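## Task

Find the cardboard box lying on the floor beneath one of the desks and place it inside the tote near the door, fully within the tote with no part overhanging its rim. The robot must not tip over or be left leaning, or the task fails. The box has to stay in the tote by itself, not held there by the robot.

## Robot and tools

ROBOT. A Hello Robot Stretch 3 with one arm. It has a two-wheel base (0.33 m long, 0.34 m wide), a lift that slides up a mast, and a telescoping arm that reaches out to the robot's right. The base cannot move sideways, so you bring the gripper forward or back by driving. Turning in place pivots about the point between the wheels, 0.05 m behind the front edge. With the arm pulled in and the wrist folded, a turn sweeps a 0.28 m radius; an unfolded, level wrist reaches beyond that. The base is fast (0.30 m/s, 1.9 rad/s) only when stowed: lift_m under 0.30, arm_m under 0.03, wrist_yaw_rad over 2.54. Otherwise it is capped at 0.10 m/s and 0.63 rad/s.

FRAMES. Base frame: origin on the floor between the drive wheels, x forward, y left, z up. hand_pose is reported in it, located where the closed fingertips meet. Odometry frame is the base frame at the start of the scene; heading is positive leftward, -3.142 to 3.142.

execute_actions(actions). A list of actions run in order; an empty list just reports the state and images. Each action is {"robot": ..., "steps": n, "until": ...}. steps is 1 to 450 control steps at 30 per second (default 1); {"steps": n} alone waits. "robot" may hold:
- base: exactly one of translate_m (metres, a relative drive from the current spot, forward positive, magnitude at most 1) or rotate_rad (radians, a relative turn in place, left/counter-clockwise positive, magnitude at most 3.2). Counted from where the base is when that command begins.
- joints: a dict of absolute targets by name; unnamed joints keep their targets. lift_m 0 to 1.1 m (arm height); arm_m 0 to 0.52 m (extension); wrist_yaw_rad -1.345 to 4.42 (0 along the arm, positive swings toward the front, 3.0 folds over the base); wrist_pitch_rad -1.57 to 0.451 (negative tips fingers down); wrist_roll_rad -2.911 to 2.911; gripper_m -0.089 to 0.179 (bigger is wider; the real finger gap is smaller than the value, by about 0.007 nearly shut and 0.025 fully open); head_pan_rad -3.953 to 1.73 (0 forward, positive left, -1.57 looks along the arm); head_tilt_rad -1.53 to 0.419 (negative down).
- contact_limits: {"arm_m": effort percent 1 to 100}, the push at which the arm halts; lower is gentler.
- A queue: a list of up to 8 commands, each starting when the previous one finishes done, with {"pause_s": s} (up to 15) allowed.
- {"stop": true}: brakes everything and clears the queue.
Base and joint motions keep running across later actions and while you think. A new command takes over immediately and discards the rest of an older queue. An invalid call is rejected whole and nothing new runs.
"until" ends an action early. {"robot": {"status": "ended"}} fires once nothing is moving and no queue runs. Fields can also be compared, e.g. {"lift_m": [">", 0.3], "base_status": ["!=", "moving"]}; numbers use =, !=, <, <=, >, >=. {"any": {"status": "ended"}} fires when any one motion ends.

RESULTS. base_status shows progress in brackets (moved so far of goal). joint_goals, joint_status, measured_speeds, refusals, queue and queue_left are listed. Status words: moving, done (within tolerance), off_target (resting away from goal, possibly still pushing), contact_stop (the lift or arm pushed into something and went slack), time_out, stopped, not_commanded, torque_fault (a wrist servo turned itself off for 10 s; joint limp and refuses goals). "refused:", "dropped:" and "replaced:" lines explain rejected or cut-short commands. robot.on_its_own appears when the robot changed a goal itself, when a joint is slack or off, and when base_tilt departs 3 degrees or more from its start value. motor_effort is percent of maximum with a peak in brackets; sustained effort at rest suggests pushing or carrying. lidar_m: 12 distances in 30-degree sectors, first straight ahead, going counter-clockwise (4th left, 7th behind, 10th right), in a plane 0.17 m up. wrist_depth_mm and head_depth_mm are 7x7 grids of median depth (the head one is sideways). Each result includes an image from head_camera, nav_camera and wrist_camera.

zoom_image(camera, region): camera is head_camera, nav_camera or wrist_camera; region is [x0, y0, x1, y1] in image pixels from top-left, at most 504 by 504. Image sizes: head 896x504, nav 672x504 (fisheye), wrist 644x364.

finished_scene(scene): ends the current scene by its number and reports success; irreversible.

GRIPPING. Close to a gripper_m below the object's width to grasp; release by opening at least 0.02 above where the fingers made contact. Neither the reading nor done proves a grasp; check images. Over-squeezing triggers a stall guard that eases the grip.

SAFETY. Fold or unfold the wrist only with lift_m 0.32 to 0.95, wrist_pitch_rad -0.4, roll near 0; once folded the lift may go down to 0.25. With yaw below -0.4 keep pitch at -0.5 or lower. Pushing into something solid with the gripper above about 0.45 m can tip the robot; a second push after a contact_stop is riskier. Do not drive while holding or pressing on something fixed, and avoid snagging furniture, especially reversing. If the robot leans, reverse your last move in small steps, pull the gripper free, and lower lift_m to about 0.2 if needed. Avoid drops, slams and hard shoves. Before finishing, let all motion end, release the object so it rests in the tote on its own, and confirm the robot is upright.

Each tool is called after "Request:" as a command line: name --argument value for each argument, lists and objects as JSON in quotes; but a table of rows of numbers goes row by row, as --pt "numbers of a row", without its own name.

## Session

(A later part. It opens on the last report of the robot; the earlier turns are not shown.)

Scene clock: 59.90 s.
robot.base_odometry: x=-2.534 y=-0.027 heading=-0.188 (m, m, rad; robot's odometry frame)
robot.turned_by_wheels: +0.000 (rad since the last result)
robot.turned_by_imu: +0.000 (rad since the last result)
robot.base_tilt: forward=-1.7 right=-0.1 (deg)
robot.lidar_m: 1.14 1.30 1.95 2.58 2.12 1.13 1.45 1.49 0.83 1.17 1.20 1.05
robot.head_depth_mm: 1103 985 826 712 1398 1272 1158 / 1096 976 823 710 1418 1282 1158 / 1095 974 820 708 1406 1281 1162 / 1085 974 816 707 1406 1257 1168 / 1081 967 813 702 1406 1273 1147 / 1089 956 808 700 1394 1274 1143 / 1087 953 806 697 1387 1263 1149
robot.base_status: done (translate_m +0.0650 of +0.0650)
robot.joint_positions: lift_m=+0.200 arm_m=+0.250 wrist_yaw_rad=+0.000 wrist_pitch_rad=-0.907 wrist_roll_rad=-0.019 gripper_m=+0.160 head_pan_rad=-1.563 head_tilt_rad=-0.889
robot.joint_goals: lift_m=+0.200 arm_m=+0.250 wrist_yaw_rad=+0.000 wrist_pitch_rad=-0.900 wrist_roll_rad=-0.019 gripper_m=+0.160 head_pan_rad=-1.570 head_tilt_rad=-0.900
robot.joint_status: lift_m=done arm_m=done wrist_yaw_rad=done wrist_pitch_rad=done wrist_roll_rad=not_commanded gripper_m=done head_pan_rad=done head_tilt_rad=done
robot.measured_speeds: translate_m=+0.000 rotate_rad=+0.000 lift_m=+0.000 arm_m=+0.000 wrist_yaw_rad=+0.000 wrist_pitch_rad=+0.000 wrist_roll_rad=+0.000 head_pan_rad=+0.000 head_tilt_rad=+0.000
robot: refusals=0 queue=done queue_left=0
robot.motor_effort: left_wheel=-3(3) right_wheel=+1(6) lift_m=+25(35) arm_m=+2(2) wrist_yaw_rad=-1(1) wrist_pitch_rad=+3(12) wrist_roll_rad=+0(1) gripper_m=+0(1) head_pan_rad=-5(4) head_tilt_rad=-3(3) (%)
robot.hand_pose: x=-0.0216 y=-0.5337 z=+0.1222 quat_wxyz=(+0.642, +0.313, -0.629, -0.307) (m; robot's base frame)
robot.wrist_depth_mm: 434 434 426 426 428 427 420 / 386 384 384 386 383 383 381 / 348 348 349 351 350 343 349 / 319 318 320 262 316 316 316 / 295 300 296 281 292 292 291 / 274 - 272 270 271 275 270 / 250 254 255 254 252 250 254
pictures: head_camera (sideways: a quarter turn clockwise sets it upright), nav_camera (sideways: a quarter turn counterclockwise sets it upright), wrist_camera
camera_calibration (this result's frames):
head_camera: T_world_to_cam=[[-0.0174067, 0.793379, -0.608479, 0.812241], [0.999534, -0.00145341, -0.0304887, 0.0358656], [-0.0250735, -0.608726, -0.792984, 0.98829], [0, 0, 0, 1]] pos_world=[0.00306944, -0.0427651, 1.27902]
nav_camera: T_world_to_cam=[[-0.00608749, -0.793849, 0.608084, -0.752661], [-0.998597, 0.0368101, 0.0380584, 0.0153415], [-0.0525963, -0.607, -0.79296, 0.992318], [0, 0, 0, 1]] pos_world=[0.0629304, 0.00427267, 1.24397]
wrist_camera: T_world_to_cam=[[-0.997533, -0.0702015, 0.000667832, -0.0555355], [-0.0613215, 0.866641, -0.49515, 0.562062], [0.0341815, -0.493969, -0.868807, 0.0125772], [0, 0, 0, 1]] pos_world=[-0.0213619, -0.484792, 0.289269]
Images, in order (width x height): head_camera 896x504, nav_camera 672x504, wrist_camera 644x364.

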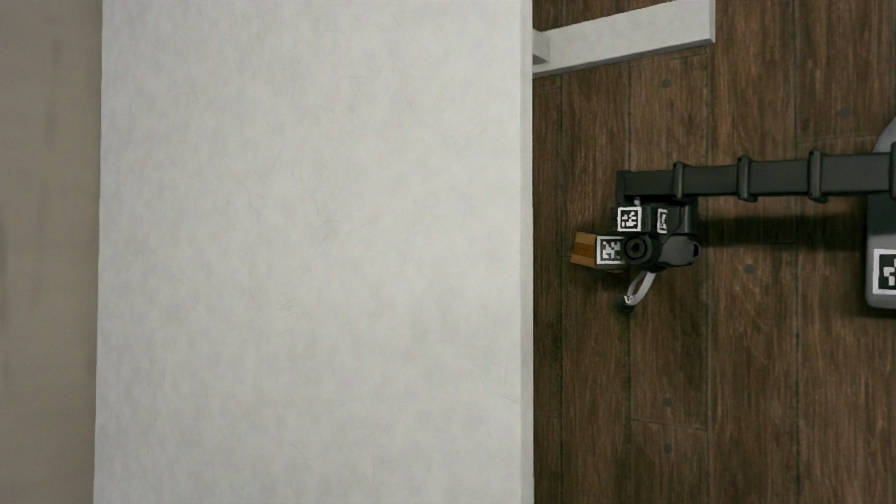

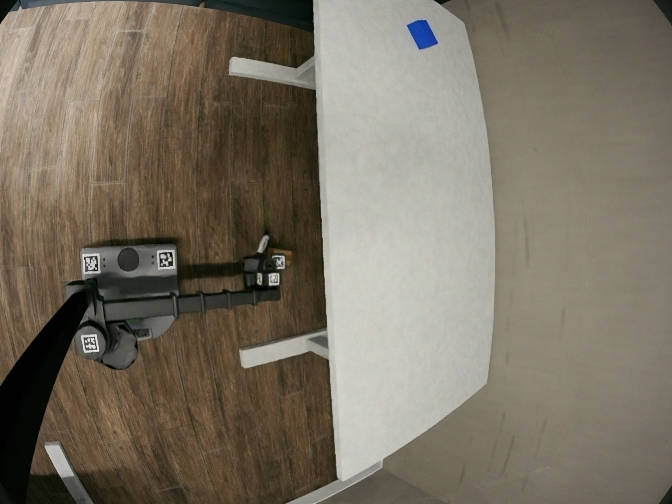

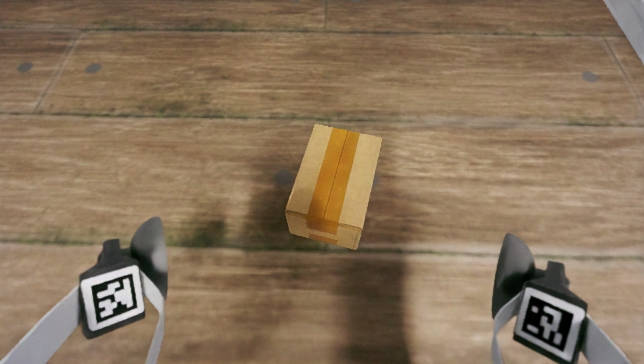

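Request:
execute_actions --actions '[{"robot":[{"joints":{"arm_m":0.335}},{"joints":{"lift_m":0.118}}],"steps":450,"until":{"robot":{"status":"ended"}}}]'

Request:
execute_actions --actions '[{"robot":[{"joints":{"gripper_m":0.01}},{"joints":{"lift_m":0.2}}],"steps":450,"until":{"robot":{"status":"ended"}}}]'

Scene clock: 63.73 s.
robot.base_odometry: x=-2.534 y=-0.027 heading=-0.188 (m, m, rad; robot's odometry frame)
robot.turned_by_wheels: +0.000 (rad since the last result)
robot.turned_by_imu: +0.000 (rad since the last result)
robot.base_tilt: forward=-1.7 right=-0.3 (deg)
robot.lidar_m: 1.13 1.30 1.95 2.58 2.12 1.13 1.44 1.48 0.83 1.17 1.20 1.05
robot.head_depth_mm: 1096 982 829 716 1395 1269 1168 / 1096 979 823 713 1410 1279 1161 / 1089 974 818 708 1429 1281 1170 / 1089 968 814 705 1431 1276 1169 / 1089 962 811 703 1401 1279 1152 / 1081 960 811 701 1400 1278 1149 / 1088 954 805 699 1391 1263 1147
robot.base_status: done (translate_m +0.0650 of +0.0650)
robot.joint_positions: lift_m=+0.118 arm_m=+0.335 wrist_yaw_rad=+0.000 wrist_pitch_rad=-0.907 wrist_roll_rad=-0.019 gripper_m=+0.160 head_pan_rad=-1.563 head_tilt_rad=-0.889
robot.joint_goals: lift_m=+0.118 arm_m=+0.335 wrist_yaw_rad=+0.000 wrist_pitch_rad=-0.900 wrist_roll_rad=-0.019 gripper_m=+0.160 head_pan_rad=-1.570 head_tilt_rad=-0.900
robot.joint_status: lift_m=done arm_m=done wrist_yaw_rad=done wrist_pitch_rad=done wrist_roll_rad=not_commanded gripper_m=done head_pan_rad=done head_tilt_rad=done
robot.measured_speeds: translate_m=+0.000 rotate_rad=+0.000 lift_m=+0.000 arm_m=+0.000 wrist_yaw_rad=+0.000 wrist_pitch_rad=+0.000 wrist_roll_rad=+0.000 head_pan_rad=+0.000 head_tilt_rad=+0.000
robot: refusals=0 queue=done queue_left=0
robot.motor_effort: left_wheel=-3(3) right_wheel=+2(2) lift_m=+25(28) arm_m=+2(2) wrist_yaw_rad=-2(1) wrist_pitch_rad=+3(3) wrist_roll_rad=+0(0) gripper_m=+0(1) head_pan_rad=-3(4) head_tilt_rad=-4(4) (%)
robot.hand_pose: x=-0.0216 y=-0.6186 z=+0.0402 quat_wxyz=(+0.642, +0.313, -0.629, -0.307) (m; robot's base frame)
robot.wrist_depth_mm: 308 306 301 303 300 301 301 / 272 272 273 272 269 271 270 / 247 246 249 247 245 246 244 / 226 226 226 169 222 226 225 / 209 213 207 155 201 207 207 / 194 - 189 143 190 192 191 / 177 180 176 139 177 178 180
pictures: head_camera (sideways: a quarter turn clockwise sets it upright), nav_camera (sideways: a quarter turn counterclockwise sets it upright), wrist_camera
camera_calibration (this result's frames):
head_camera: T_world_to_cam=[[-0.0174068, 0.793379, -0.608479, 0.812241], [0.999534, -0.00145329, -0.0304887, 0.0358656], [-0.0250734, -0.608726, -0.792984, 0.98829], [0, 0, 0, 1]] pos_world=[0.00306945, -0.0427651, 1.27902]
nav_camera: T_world_to_cam=[[-0.00608739, -0.793849, 0.608084, -0.752661], [-0.998597, 0.03681, 0.0380584, 0.0153415], [-0.0525962, -0.606999, -0.79296, 0.992318], [0, 0, 0, 1]] pos_world=[0.0629304, 0.00427268, 1.24397]
wrist_camera: T_world_to_cam=[[-0.997533, -0.0701999, 0.000662429, -0.0614456], [-0.06132, 0.866679, -0.495084, 0.595124], [0.0341807, -0.493903, -0.868845, -0.100612], [0, 0, 0, 1]] pos_world=[-0.021362, -0.569787, 0.207261]
Images, in order (width x height): head_camera 896x504, nav_camera 672x504, wrist_camera 644x364.

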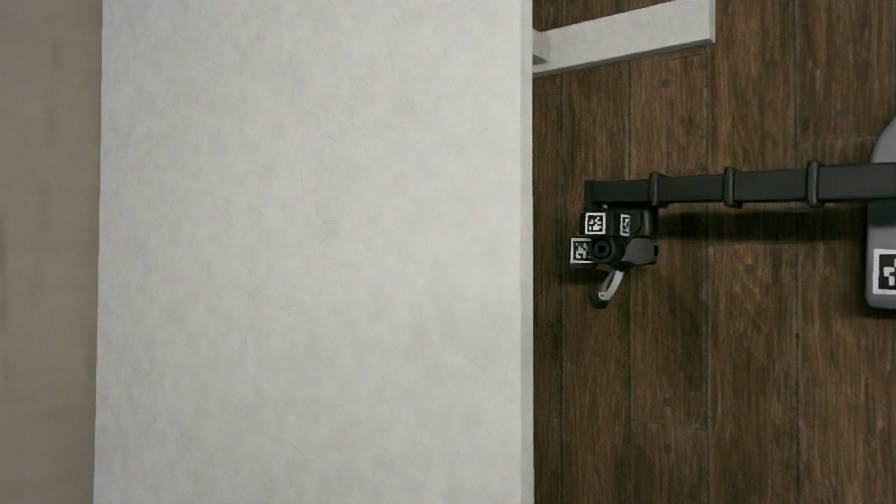

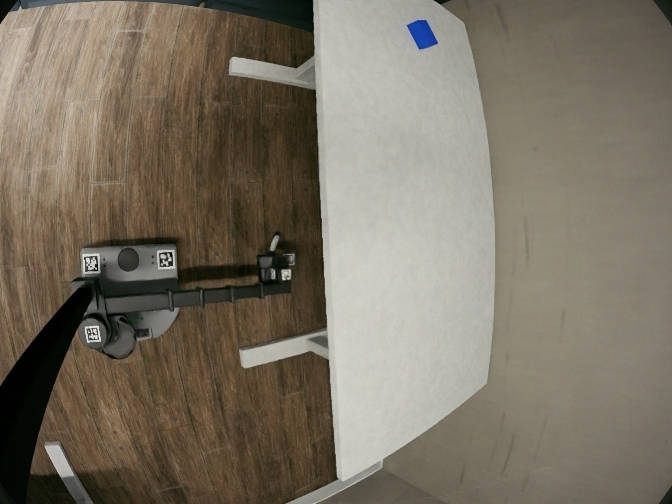

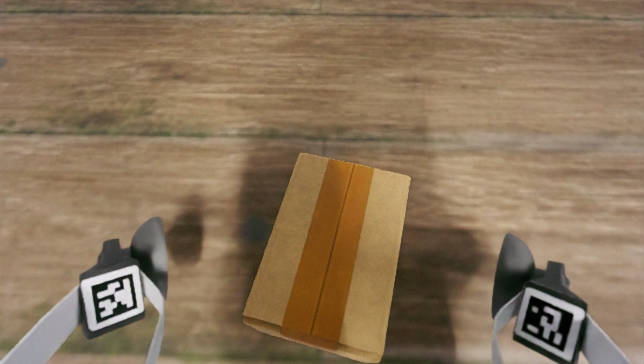

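Scene clock: 67.17 s.
robot.base_odometry: x=-2.534 y=-0.027 heading=-0.188 (m, m, rad; robot's odometry frame)
robot.turned_by_wheels: +0.000 (rad since the last result)
robot.turned_by_imu: +0.000 (rad since the last result)
robot.base_tilt: forward=-1.7 right=-0.3 (deg)
robot.lidar_m: 1.13 1.30 1.94 2.58 2.12 1.13 1.45 1.49 0.84 1.16 1.20 1.05
robot.head_depth_mm: 1102 983 826 713 1400 1272 1163 / 1100 976 822 712 1412 1281 1161 / 1092 975 820 708 1409 1299 1161 / 1083 969 814 705 1381 1274 1166 / 1087 966 815 703 1399 1271 1151 / 1085 958 811 699 1400 1261 1143 / 1082 953 807 698 1394 1270 1148
robot.base_status: done (translate_m +0.0650 of +0.0650)
robot.joint_positions: lift_m=+0.200 arm_m=+0.335 wrist_yaw_rad=+0.000 wrist_pitch_rad=-0.912 wrist_roll_rad=-0.019 gripper_m=+0.014 head_pan_rad=-1.563 head_tilt_rad=-0.889
robot.joint_goals: lift_m=+0.200 arm_m=+0.335 wrist_yaw_rad=+0.000 wrist_pitch_rad=-0.900 wrist_roll_rad=-0.019 gripper_m=+0.013 head_pan_rad=-1.570 head_tilt_rad=-0.900
robot.joint_status: lift_m=done arm_m=done wrist_yaw_rad=done wrist_pitch_rad=done wrist_roll_rad=not_commanded gripper_m=done head_pan_rad=done head_tilt_rad=done
robot.measured_speeds: translate_m=+0.000 rotate_rad=+0.000 lift_m=+0.000 arm_m=+0.000 wrist_yaw_rad=+0.000 wrist_pitch_rad=+0.000 wrist_roll_rad=+0.000 head_pan_rad=+0.000 head_tilt_rad=+0.000
robot: refusals=0 queue=done queue_left=0
robot.motor_effort: left_wheel=-3(3) right_wheel=+2(1) lift_m=+33(34) arm_m=+2(2) wrist_yaw_rad=+0(1) wrist_pitch_rad=+6(6) wrist_roll_rad=+0(0) gripper_m=-20(100) head_pan_rad=-3(4) head_tilt_rad=-3(4) (%)
robot.hand_pose: x=-0.0216 y=-0.6174 z=+0.1211 quat_wxyz=(+0.641, +0.315, -0.628, -0.309) (m; robot's base frame)
robot.wrist_depth_mm: 421 428 425 421 423 419 418 / 383 382 381 383 379 379 372 / 346 348 346 342 345 344 344 / 318 316 317 166 311 315 315 / 291 292 294 152 286 292 291 / 272 271 - 141 140 269 271 / 253 254 249 133 246 252 251
pictures: head_camera (sideways: a quarter turn clockwise sets it upright), nav_camera (sideways: a quarter turn counterclockwise sets it upright), wrist_camera
camera_calibration (this result's frames):
head_camera: T_world_to_cam=[[-0.0174068, 0.793379, -0.608479, 0.812241], [0.999534, -0.00145329, -0.0304887, 0.0358656], [-0.0250734, -0.608726, -0.792984, 0.98829], [0, 0, 0, 1]] pos_world=[0.00306945, -0.0427651, 1.27902]
nav_camera: T_world_to_cam=[[-0.00608739, -0.793849, 0.608084, -0.752661], [-0.998597, 0.03681, 0.0380584, 0.0153415], [-0.0525962, -0.606999, -0.79296, 0.992318], [0, 0, 0, 1]] pos_world=[0.0629304, 0.00427268, 1.24397]
wrist_camera: T_world_to_cam=[[-0.997533, -0.0702019, 0.000277701, -0.0613705], [-0.06132, 0.869386, -0.490314, 0.635236], [0.0341795, -0.489121, -0.871546, -0.0264572], [0, 0, 0, 1]] pos_world=[-0.0213621, -0.569514, 0.288423]
Images, in order (width x height): head_camera 896x504, nav_camera 672x504, wrist_camera 644x364.

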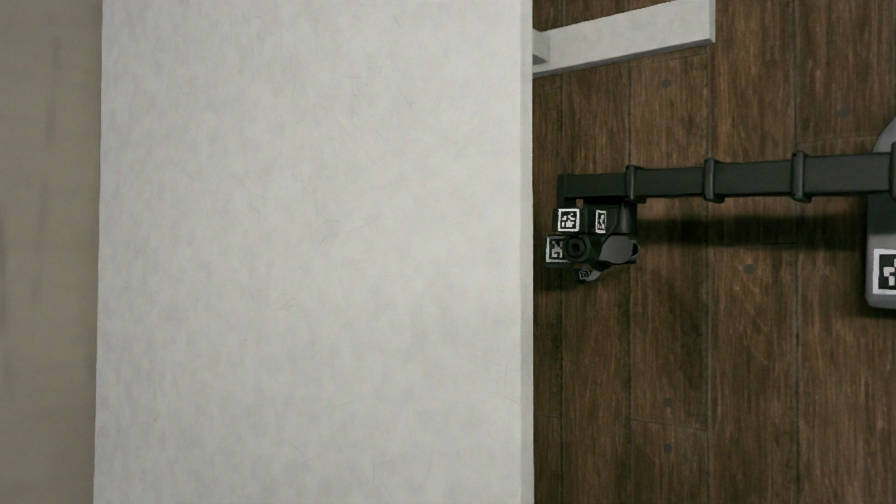

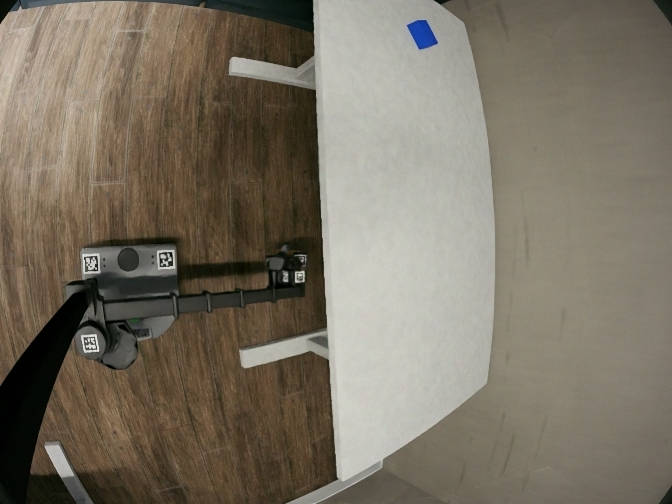

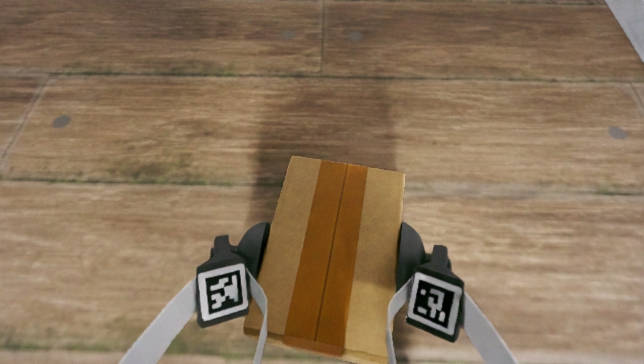

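Request:
execute_actions --actions '[{"robot":[{"joints":{"arm_m":0,"lift_m":0.34,"wrist_pitch_rad":-0.4,"head_pan_rad":0,"head_tilt_rad":-0.7}},{"joints":{"wrist_yaw_rad":2.7},"base":{"rotate_rad":1.28}},{"joints":{"lift_m":0.285}},{"base":{"translate_m":1.0}},{"base":{"translate_m":1.0}},{"base":{"translate_m":0.21}},{"base":{"rotate_rad":-1.31}},{"base":{"translate_m":0.2}}],"steps":450,"until":{"robot":{"status":"ended"}}},{"steps":450,"until":{"robot":{"status":"ended"}}}]'

Scene clock: 93.03 s.
robot.base_odometry: x=-1.321 y=+1.892 heading=-0.218 (m, m, rad; robot's odometry frame)
robot.turned_by_wheels: -0.030 (rad since the last result)
robot.turned_by_imu: -0.020 (rad since the last result)
robot.base_tilt: forward=-1.7 right=-0.3 (deg)
robot.lidar_m: 2.40 0.78 0.55 0.52 0.53 0.70 1.70 2.41 3.07 1.33 0.49 0.59
robot.head_depth_mm: 2254 2518 2462 1980 1626 1230 1180 / 2214 2501 2492 1967 1622 1399 1225 / 2204 2485 2465 1951 1620 1388 1216 / 2195 2463 2429 1954 1619 1387 1212 / 2170 2436 2349 1944 1621 1383 1215 / 2172 2422 2390 1908 1601 1380 1205 / 2128 2271 2172 1869 1595 1376 1208
robot.base_status: done (translate_m +0.2000 of +0.2000)
robot.joint_positions: lift_m=+0.285 arm_m=+0.000 wrist_yaw_rad=+2.699 wrist_pitch_rad=-0.428 wrist_roll_rad=-0.019 gripper_m=+0.014 head_pan_rad=-0.007 head_tilt_rad=-0.703
robot.joint_goals: lift_m=+0.285 arm_m=+0.000 wrist_yaw_rad=+2.700 wrist_pitch_rad=-0.400 wrist_roll_rad=-0.019 gripper_m=+0.013 head_pan_rad=+0.000 head_tilt_rad=-0.700
robot.joint_status: lift_m=done arm_m=done wrist_yaw_rad=done wrist_pitch_rad=done wrist_roll_rad=not_commanded gripper_m=done head_pan_rad=done head_tilt_rad=done
robot.measured_speeds: translate_m=+0.000 rotate_rad=+0.000 lift_m=+0.000 arm_m=+0.000 wrist_yaw_rad=+0.000 wrist_pitch_rad=+0.000 wrist_roll_rad=+0.000 head_pan_rad=+0.000 head_tilt_rad=+0.000
robot: refusals=0 queue=done queue_left=0
robot.motor_effort: left_wheel=+0(8) right_wheel=-2(9) lift_m=+26(37) arm_m=-2(1) wrist_yaw_rad=+1(3) wrist_pitch_rad=+13(15) wrist_roll_rad=+0(1) gripper_m=-20(20) head_pan_rad=+5(53) head_tilt_rad=+1(14) (%)
robot.hand_pose: x=+0.0743 y=+0.0564 z=+0.2956 quat_wxyz=(+0.298, +0.701, -0.002, +0.648) (m; robot's base frame)
robot.wrist_depth_mm: 422 467 510 581 643 766 871 / 454 495 562 640 737 851 - / 501 536 602 685 784 905 - / - 577 632 165 708 738 745 / - 584 605 152 577 597 618 / - 504 - 141 140 505 511 / - - - 133 422 442 440
pictures: head_camera (sideways: a quarter turn clockwise sets it upright), nav_camera (sideways: a quarter turn counterclockwise sets it upright), wrist_camera
camera_calibration (this result's frames):
head_camera: T_world_to_cam=[[-0.667354, -0.00700877, -0.744707, 0.993724], [0.0211317, 0.999375, -0.0283423, 0.0390466], [0.74444, -0.0346513, -0.666789, 0.819481], [0, 0, 0, 1]] pos_world=[0.0522864, -0.00366136, 1.28756]
nav_camera: T_world_to_cam=[[0.667559, -0.0164902, 0.744375, -0.934369], [-0.0572616, -0.997931, 0.0292452, 0.0210649], [0.742352, -0.062147, -0.667122, 0.823819], [0, 0, 0, 1]] pos_world=[0.013389, 0.0568113, 1.24449]
wrist_camera: T_world_to_cam=[[0.92804, -0.371021, 0.0329438, -0.0542431], [-0.176116, -0.515009, -0.838897, 0.330533], [0.328215, 0.772728, -0.543292, 0.261874], [0, 0, 0, 1]] pos_world=[0.0226011, -0.0522552, 0.421344]
Images, in order (width x height): head_camera 896x504, nav_camera 672x504, wrist_camera 644x364.

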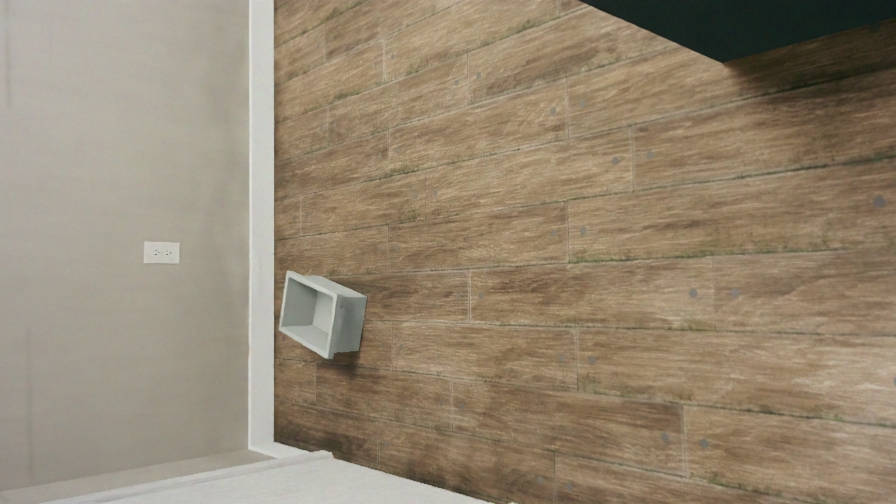

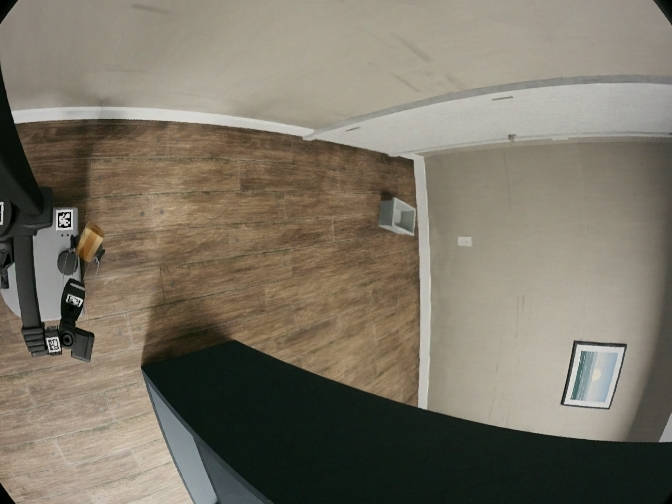

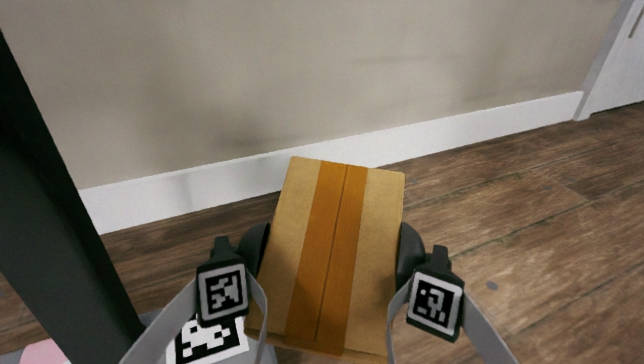

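Request:
execute_actions --actions '[{"robot":[{"base":{"translate_m":1.0},"joints":{"head_pan_rad":-1.57,"head_tilt_rad":-1.0}},{"base":{"translate_m":0.4}},{"base":{"rotate_rad":1.55}},{"joints":{"lift_m":0.34}},{"joints":{"wrist_yaw_rad":0}},{"base":{"translate_m":0.15},"joints":{"wrist_pitch_rad":-0.9,"arm_m":0.1}}],"steps":450,"until":{"robot":{"status":"ended"}}},{"steps":450,"until":{"robot":{"status":"ended"}}}]'

Scene clock: 110.50 s.
robot.base_odometry: x=+0.081 y=+1.736 heading=+1.332 (m, m, rad; robot's odometry frame)
robot.turned_by_wheels: +1.550 (rad since the last result)
robot.turned_by_imu: +1.563 (rad since the last result)
robot.base_tilt: forward=-1.8 right=-0.3 (deg)
robot.lidar_m: 0.42 0.43 0.59 1.31 0.89 0.96 2.16 1.56 1.06 1.00 0.66 0.45
robot.head_depth_mm: 1021 1221 1512 1527 1373 1253 1151 / 1017 1208 1494 1531 1367 1249 1170 / 1007 1198 1477 1513 1374 - - / 999 1185 1463 1524 1377 1213 - / 992 1179 1448 1511 1340 1241 1134 / 984 1166 1435 1506 1356 1232 1131 / 982 1164 1415 1505 1348 1232 1126
robot.base_status: done (translate_m +0.1500 of +0.1500)
robot.joint_positions: lift_m=+0.340 arm_m=+0.100 wrist_yaw_rad=+0.001 wrist_pitch_rad=-0.912 wrist_roll_rad=-0.019 gripper_m=+0.014 head_pan_rad=-1.564 head_tilt_rad=-0.988
robot.joint_goals: lift_m=+0.340 arm_m=+0.100 wrist_yaw_rad=+0.000 wrist_pitch_rad=-0.900 wrist_roll_rad=-0.019 gripper_m=+0.013 head_pan_rad=-1.570 head_tilt_rad=-1.000
robot.joint_status: lift_m=done arm_m=done wrist_yaw_rad=done wrist_pitch_rad=done wrist_roll_rad=not_commanded gripper_m=done head_pan_rad=done head_tilt_rad=done
robot.measured_speeds: translate_m=+0.000 rotate_rad=+0.000 lift_m=+0.000 arm_m=+0.000 wrist_yaw_rad=+0.000 wrist_pitch_rad=+0.000 wrist_roll_rad=+0.000 head_pan_rad=+0.000 head_tilt_rad=+0.000
robot: refusals=0 queue=done queue_left=0
robot.motor_effort: left_wheel=-2(6) right_wheel=+2(10) lift_m=+34(36) arm_m=+2(3) wrist_yaw_rad=+0(2) wrist_pitch_rad=+5(13) wrist_roll_rad=+0(0) gripper_m=-21(20) head_pan_rad=-4(55) head_tilt_rad=-3(20) (%)
robot.hand_pose: x=-0.0215 y=-0.3826 z=+0.2612 quat_wxyz=(+0.641, +0.315, -0.628, -0.308) (m; robot's base frame)
robot.wrist_depth_mm: 592 640 646 626 636 634 633 / 564 578 564 487 538 570 568 / 522 519 473 520 529 516 514 / 477 470 421 166 466 477 473 / 439 442 345 152 428 437 438 / 406 408 - 140 140 405 401 / 379 381 375 133 373 379 381
pictures: head_camera (sideways: a quarter turn clockwise sets it upright), nav_camera (sideways: a quarter turn counterclockwise sets it upright), wrist_camera
camera_calibration (this result's frames):
head_camera: T_world_to_cam=[[-0.017762, 0.849561, -0.527192, 0.706343], [0.999512, 0.00153298, -0.0312049, 0.0367941], [-0.0257023, -0.527488, -0.849173, 1.06134], [0, 0, 0, 1]] pos_world=[0.00304872, -0.0402931, 1.27479]
nav_camera: T_world_to_cam=[[-0.00573256, -0.849989, 0.526769, -0.646727], [-0.998566, 0.0329039, 0.0422265, 0.00992], [-0.0532249, -0.525772, -0.848959, 1.06512], [0, 0, 0, 1]] pos_world=[0.0628893, 0.00997332, 1.2445]
wrist_camera: T_world_to_cam=[[-0.997502, -0.0706392, 0.000340368, -0.0450477], [-0.0617031, 0.868949, -0.491041, 0.499798], [0.034391, -0.489835, -0.871137, 0.210133], [0, 0, 0, 1]] pos_world=[-0.0213228, -0.33455, 0.428491]
Images, in order (width x height): head_camera 896x504, nav_camera 672x504, wrist_camera 644x364.

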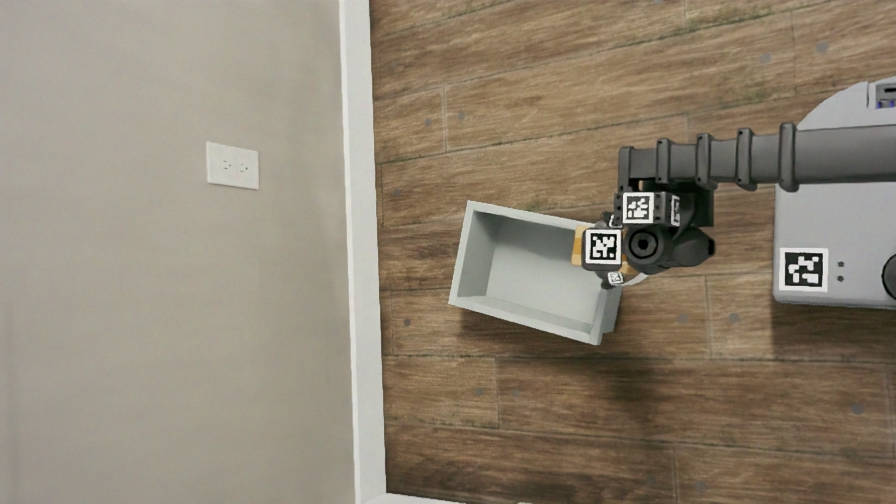

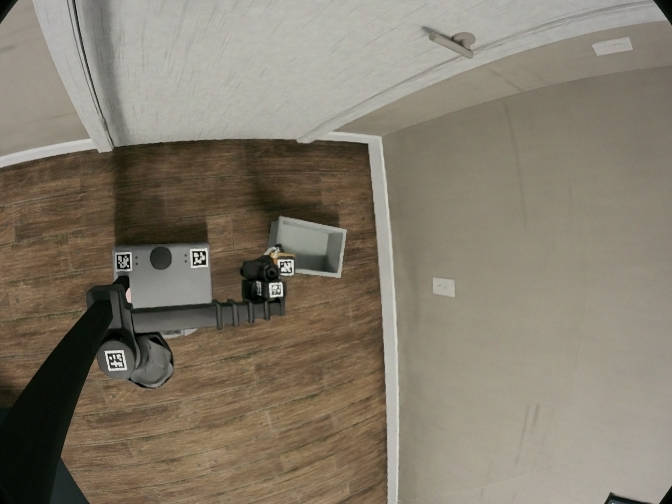

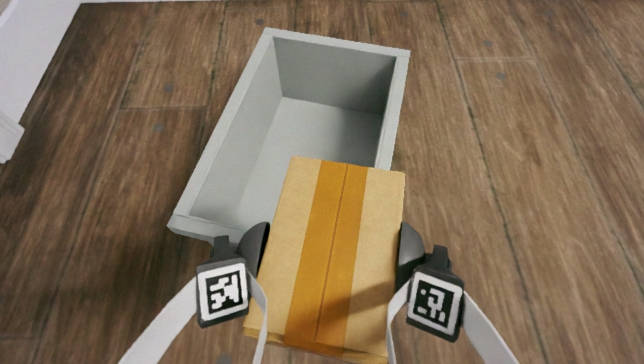

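Request:
execute_actions --actions '[{"robot":[{"base":{"translate_m":0.035},"joints":{"arm_m":0.3}},{"joints":{"lift_m":0.22}}],"steps":450,"until":{"robot":{"status":"ended"}}}]'

Scene clock: 115.40 s.
robot.base_odometry: x=+0.090 y=+1.770 heading=+1.332 (m, m, rad; robot's odometry frame)
robot.turned_by_wheels: +0.000 (rad since the last result)
robot.turned_by_imu: +0.000 (rad since the last result)
robot.base_tilt: forward=-1.7 right=-0.2 (deg)
robot.lidar_m: 0.39 0.40 0.54 1.21 0.91 0.96 2.18 1.55 1.06 1.00 0.61 0.42
robot.head_depth_mm: 1015 1213 1508 1529 1371 1253 1148 / 1012 1202 1491 1520 1375 1240 1169 / 1005 1191 1473 1525 1364 1245 - / 995 1187 1465 1518 1314 1240 - / 989 1178 1446 1508 1336 1238 1137 / 986 1171 1433 1509 1354 1234 1130 / 978 1153 1418 1480 1349 1231 1132
robot.base_status: done (translate_m +0.0350 of +0.0350)
robot.joint_positions: lift_m=+0.220 arm_m=+0.300 wrist_yaw_rad=+0.000 wrist_pitch_rad=-0.913 wrist_roll_rad=-0.019 gripper_m=+0.014 head_pan_rad=-1.564 head_tilt_rad=-0.988
robot.joint_goals: lift_m=+0.220 arm_m=+0.300 wrist_yaw_rad=+0.000 wrist_pitch_rad=-0.900 wrist_roll_rad=-0.019 gripper_m=+0.013 head_pan_rad=-1.570 head_tilt_rad=-1.000
robot.joint_status: lift_m=done arm_m=done wrist_yaw_rad=done wrist_pitch_rad=done wrist_roll_rad=not_commanded gripper_m=done head_pan_rad=done head_tilt_rad=done
robot.measured_speeds: translate_m=+0.000 rotate_rad=+0.000 lift_m=+0.000 arm_m=+0.000 wrist_yaw_rad=+0.000 wrist_pitch_rad=+0.000 wrist_roll_rad=+0.000 head_pan_rad=+0.000 head_tilt_rad=+0.000
robot: refusals=0 queue=done queue_left=0
robot.motor_effort: left_wheel=-3(4) right_wheel=+2(6) lift_m=+25(34) arm_m=+2(3) wrist_yaw_rad=-1(1) wrist_pitch_rad=+6(6) wrist_roll_rad=+0(1) gripper_m=-20(21) head_pan_rad=-4(5) head_tilt_rad=-4(3) (%)
robot.hand_pose: x=-0.0216 y=-0.5824 z=+0.1414 quat_wxyz=(+0.641, +0.315, -0.628, -0.309) (m; robot's base frame)
robot.wrist_depth_mm: 455 459 454 456 456 451 455 / 410 412 406 250 409 407 406 / 368 369 270 283 256 237 365 / 340 340 236 165 290 233 335 / 315 309 215 152 259 211 311 / 293 284 - 141 140 191 291 / 269 178 262 133 261 193 267
pictures: head_camera (sideways: a quarter turn clockwise sets it upright), nav_camera (sideways: a quarter turn counterclockwise sets it upright), wrist_camera
camera_calibration (this result's frames):
head_camera: T_world_to_cam=[[-0.0177619, 0.849561, -0.527192, 0.706343], [0.999512, 0.00153285, -0.0312049, 0.0367941], [-0.0257023, -0.527489, -0.849173, 1.06134], [0, 0, 0, 1]] pos_world=[0.00304871, -0.0402931, 1.27479]
nav_camera: T_world_to_cam=[[-0.00573266, -0.849989, 0.526769, -0.646727], [-0.998566, 0.0329041, 0.0422265, 0.00992001], [-0.0532249, -0.525772, -0.848959, 1.06512], [0, 0, 0, 1]] pos_world=[0.0628893, 0.00997331, 1.2445]
wrist_camera: T_world_to_cam=[[-0.997537, -0.0701399, 0.000271234, -0.058889], [-0.061268, 0.869464, -0.490183, 0.614758], [0.0341456, -0.488992, -0.87162, 0.0084575], [0, 0, 0, 1]] pos_world=[-0.0213678, -0.534504, 0.308731]
Images, in order (width x height): head_camera 896x504, nav_camera 672x504, wrist_camera 644x364.

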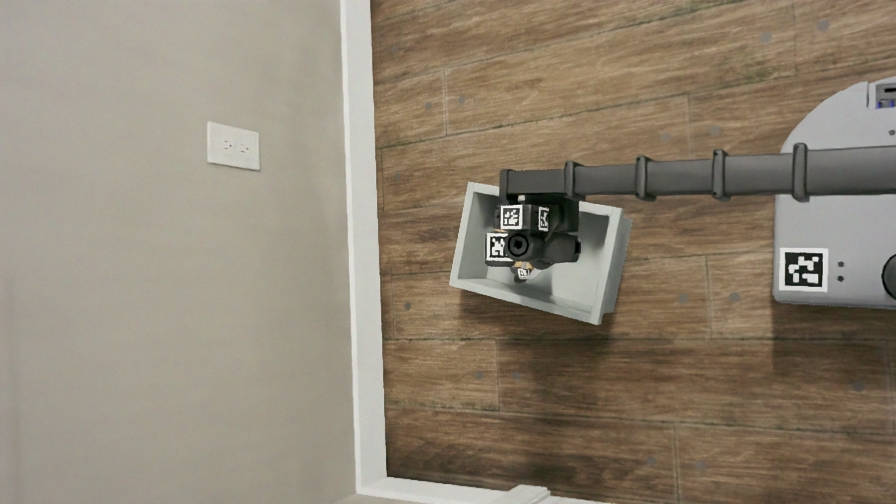

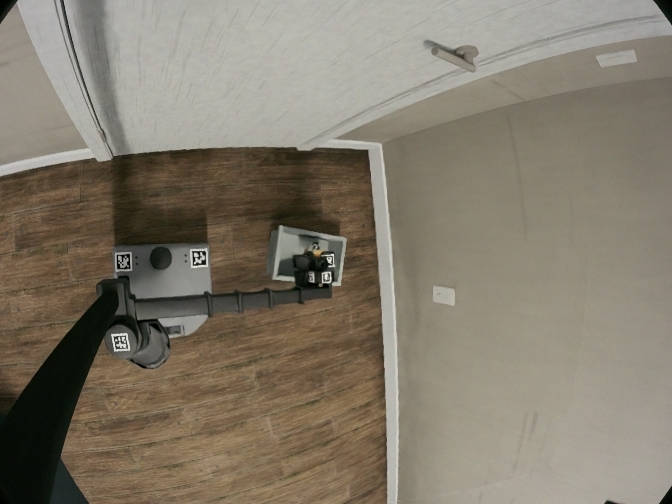

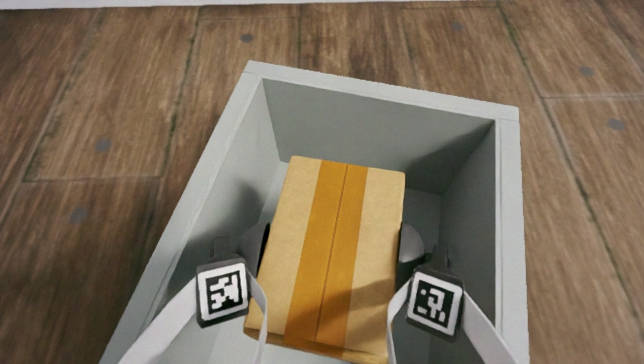

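Request:
execute_actions --actions '[{"robot":[{"joints":{"lift_m":0.132}},{"joints":{"gripper_m":0.095}},{"joints":{"lift_m":0.27}}],"steps":450,"until":{"robot":{"status":"ended"}}}]'

Scene clock: 120.63 s.
robot.base_odometry: x=+0.090 y=+1.770 heading=+1.332 (m, m, rad; robot's odometry frame)
robot.turned_by_wheels: +0.000 (rad since the last result)
robot.turned_by_imu: +0.000 (rad since the last result)
robot.base_tilt: forward=-1.7 right=-0.3 (deg)
robot.lidar_m: 0.39 0.40 0.54 1.21 0.91 0.96 2.17 1.56 1.06 1.00 0.61 0.42
robot.head_depth_mm: 1019 1217 1500 1536 1377 1249 1144 / 1013 1205 1489 1526 1370 1245 1172 / 1003 1190 1469 1539 1347 1260 - / 998 1181 1460 1536 1336 1244 - / 993 1167 1443 1508 1344 1238 1134 / 987 1169 1432 1505 1356 1235 1137 / 980 1160 1420 1476 1352 1230 1131
robot.base_status: done (translate_m +0.0350 of +0.0350)
robot.joint_positions: lift_m=+0.270 arm_m=+0.300 wrist_yaw_rad=+0.000 wrist_pitch_rad=-0.912 wrist_roll_rad=-0.019 gripper_m=+0.095 head_pan_rad=-1.564 head_tilt_rad=-0.988
robot.joint_goals: lift_m=+0.270 arm_m=+0.300 wrist_yaw_rad=+0.000 wrist_pitch_rad=-0.900 wrist_roll_rad=-0.019 gripper_m=+0.095 head_pan_rad=-1.570 head_tilt_rad=-1.000
robot.joint_status: lift_m=done arm_m=done wrist_yaw_rad=done wrist_pitch_rad=done wrist_roll_rad=not_commanded gripper_m=done head_pan_rad=done head_tilt_rad=done
robot.measured_speeds: translate_m=+0.000 rotate_rad=+0.000 lift_m=+0.000 arm_m=+0.000 wrist_yaw_rad=+0.000 wrist_pitch_rad=+0.000 wrist_roll_rad=+0.000 head_pan_rad=+0.000 head_tilt_rad=+0.000
robot: refusals=0 queue=done queue_left=0
robot.motor_effort: left_wheel=-2(3) right_wheel=+2(2) lift_m=+33(32) arm_m=+1(2) wrist_yaw_rad=-1(1) wrist_pitch_rad=+6(6) wrist_roll_rad=+0(0) gripper_m=+0(80) head_pan_rad=-4(5) head_tilt_rad=-3(4) (%)
robot.hand_pose: x=-0.0216 y=-0.5825 z=+0.1911 quat_wxyz=(+0.641, +0.315, -0.628, -0.309) (m; robot's base frame)
robot.wrist_depth_mm: 496 500 504 506 508 511 512 / 484 480 478 477 472 476 468 / 438 435 427 299 428 426 431 / 403 397 343 365 315 385 394 / 363 370 322 364 360 357 367 / 340 339 334 295 335 338 341 / 318 310 306 272 311 313 319
pictures: head_camera (sideways: a quarter turn clockwise sets it upright), nav_camera (sideways: a quarter turn counterclockwise sets it upright), wrist_camera
camera_calibration (this result's frames):
head_camera: T_world_to_cam=[[-0.0177623, 0.849561, -0.527191, 0.706343], [0.999512, 0.00153334, -0.0312049, 0.0367941], [-0.0257021, -0.527488, -0.849173, 1.06134], [0, 0, 0, 1]] pos_world=[0.00304873, -0.0402931, 1.27479]
nav_camera: T_world_to_cam=[[-0.00573226, -0.849989, 0.526769, -0.646727], [-0.998566, 0.0329036, 0.0422266, 0.00991999], [-0.0532247, -0.525772, -0.848959, 1.06512], [0, 0, 0, 1]] pos_world=[0.0628893, 0.00997335, 1.2445]
wrist_camera: T_world_to_cam=[[-0.99754, -0.0701025, 0.000299422, -0.0588976], [-0.0612355, 0.869269, -0.490532, 0.639179], [0.0341272, -0.489343, -0.871423, 0.0515378], [0, 0, 0, 1]] pos_world=[-0.0213711, -0.534528, 0.358466]
Images, in order (width x height): head_camera 896x504, nav_camera 672x504, wrist_camera 644x364.

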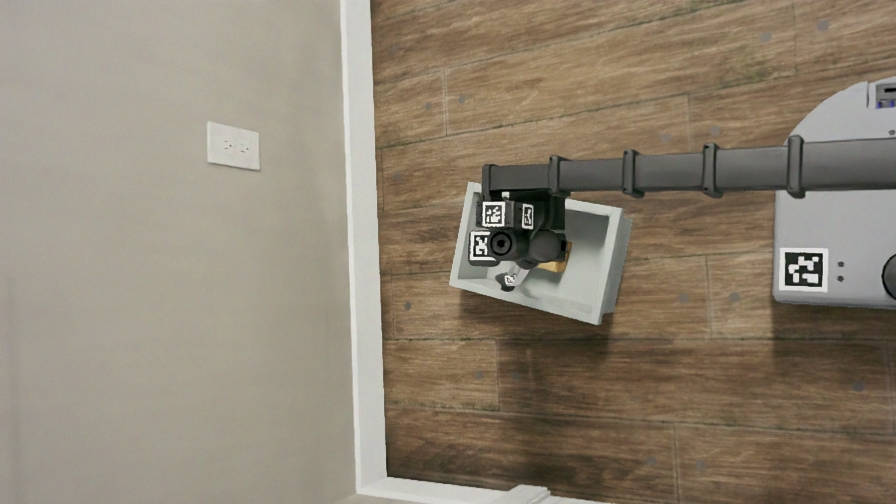

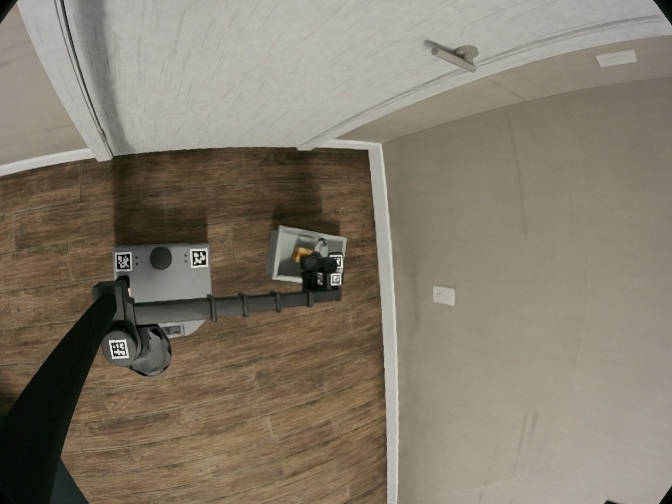

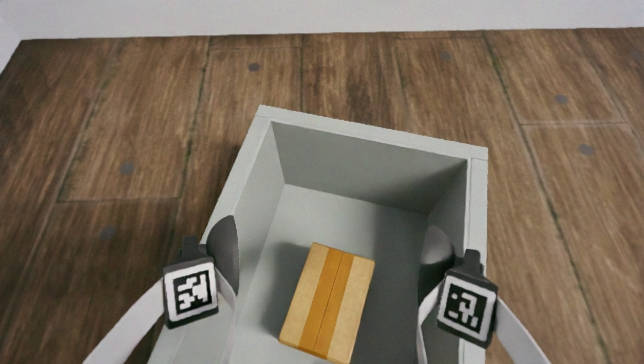

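Request:
finished_scene --scene 1

The scene is finished: the task was done.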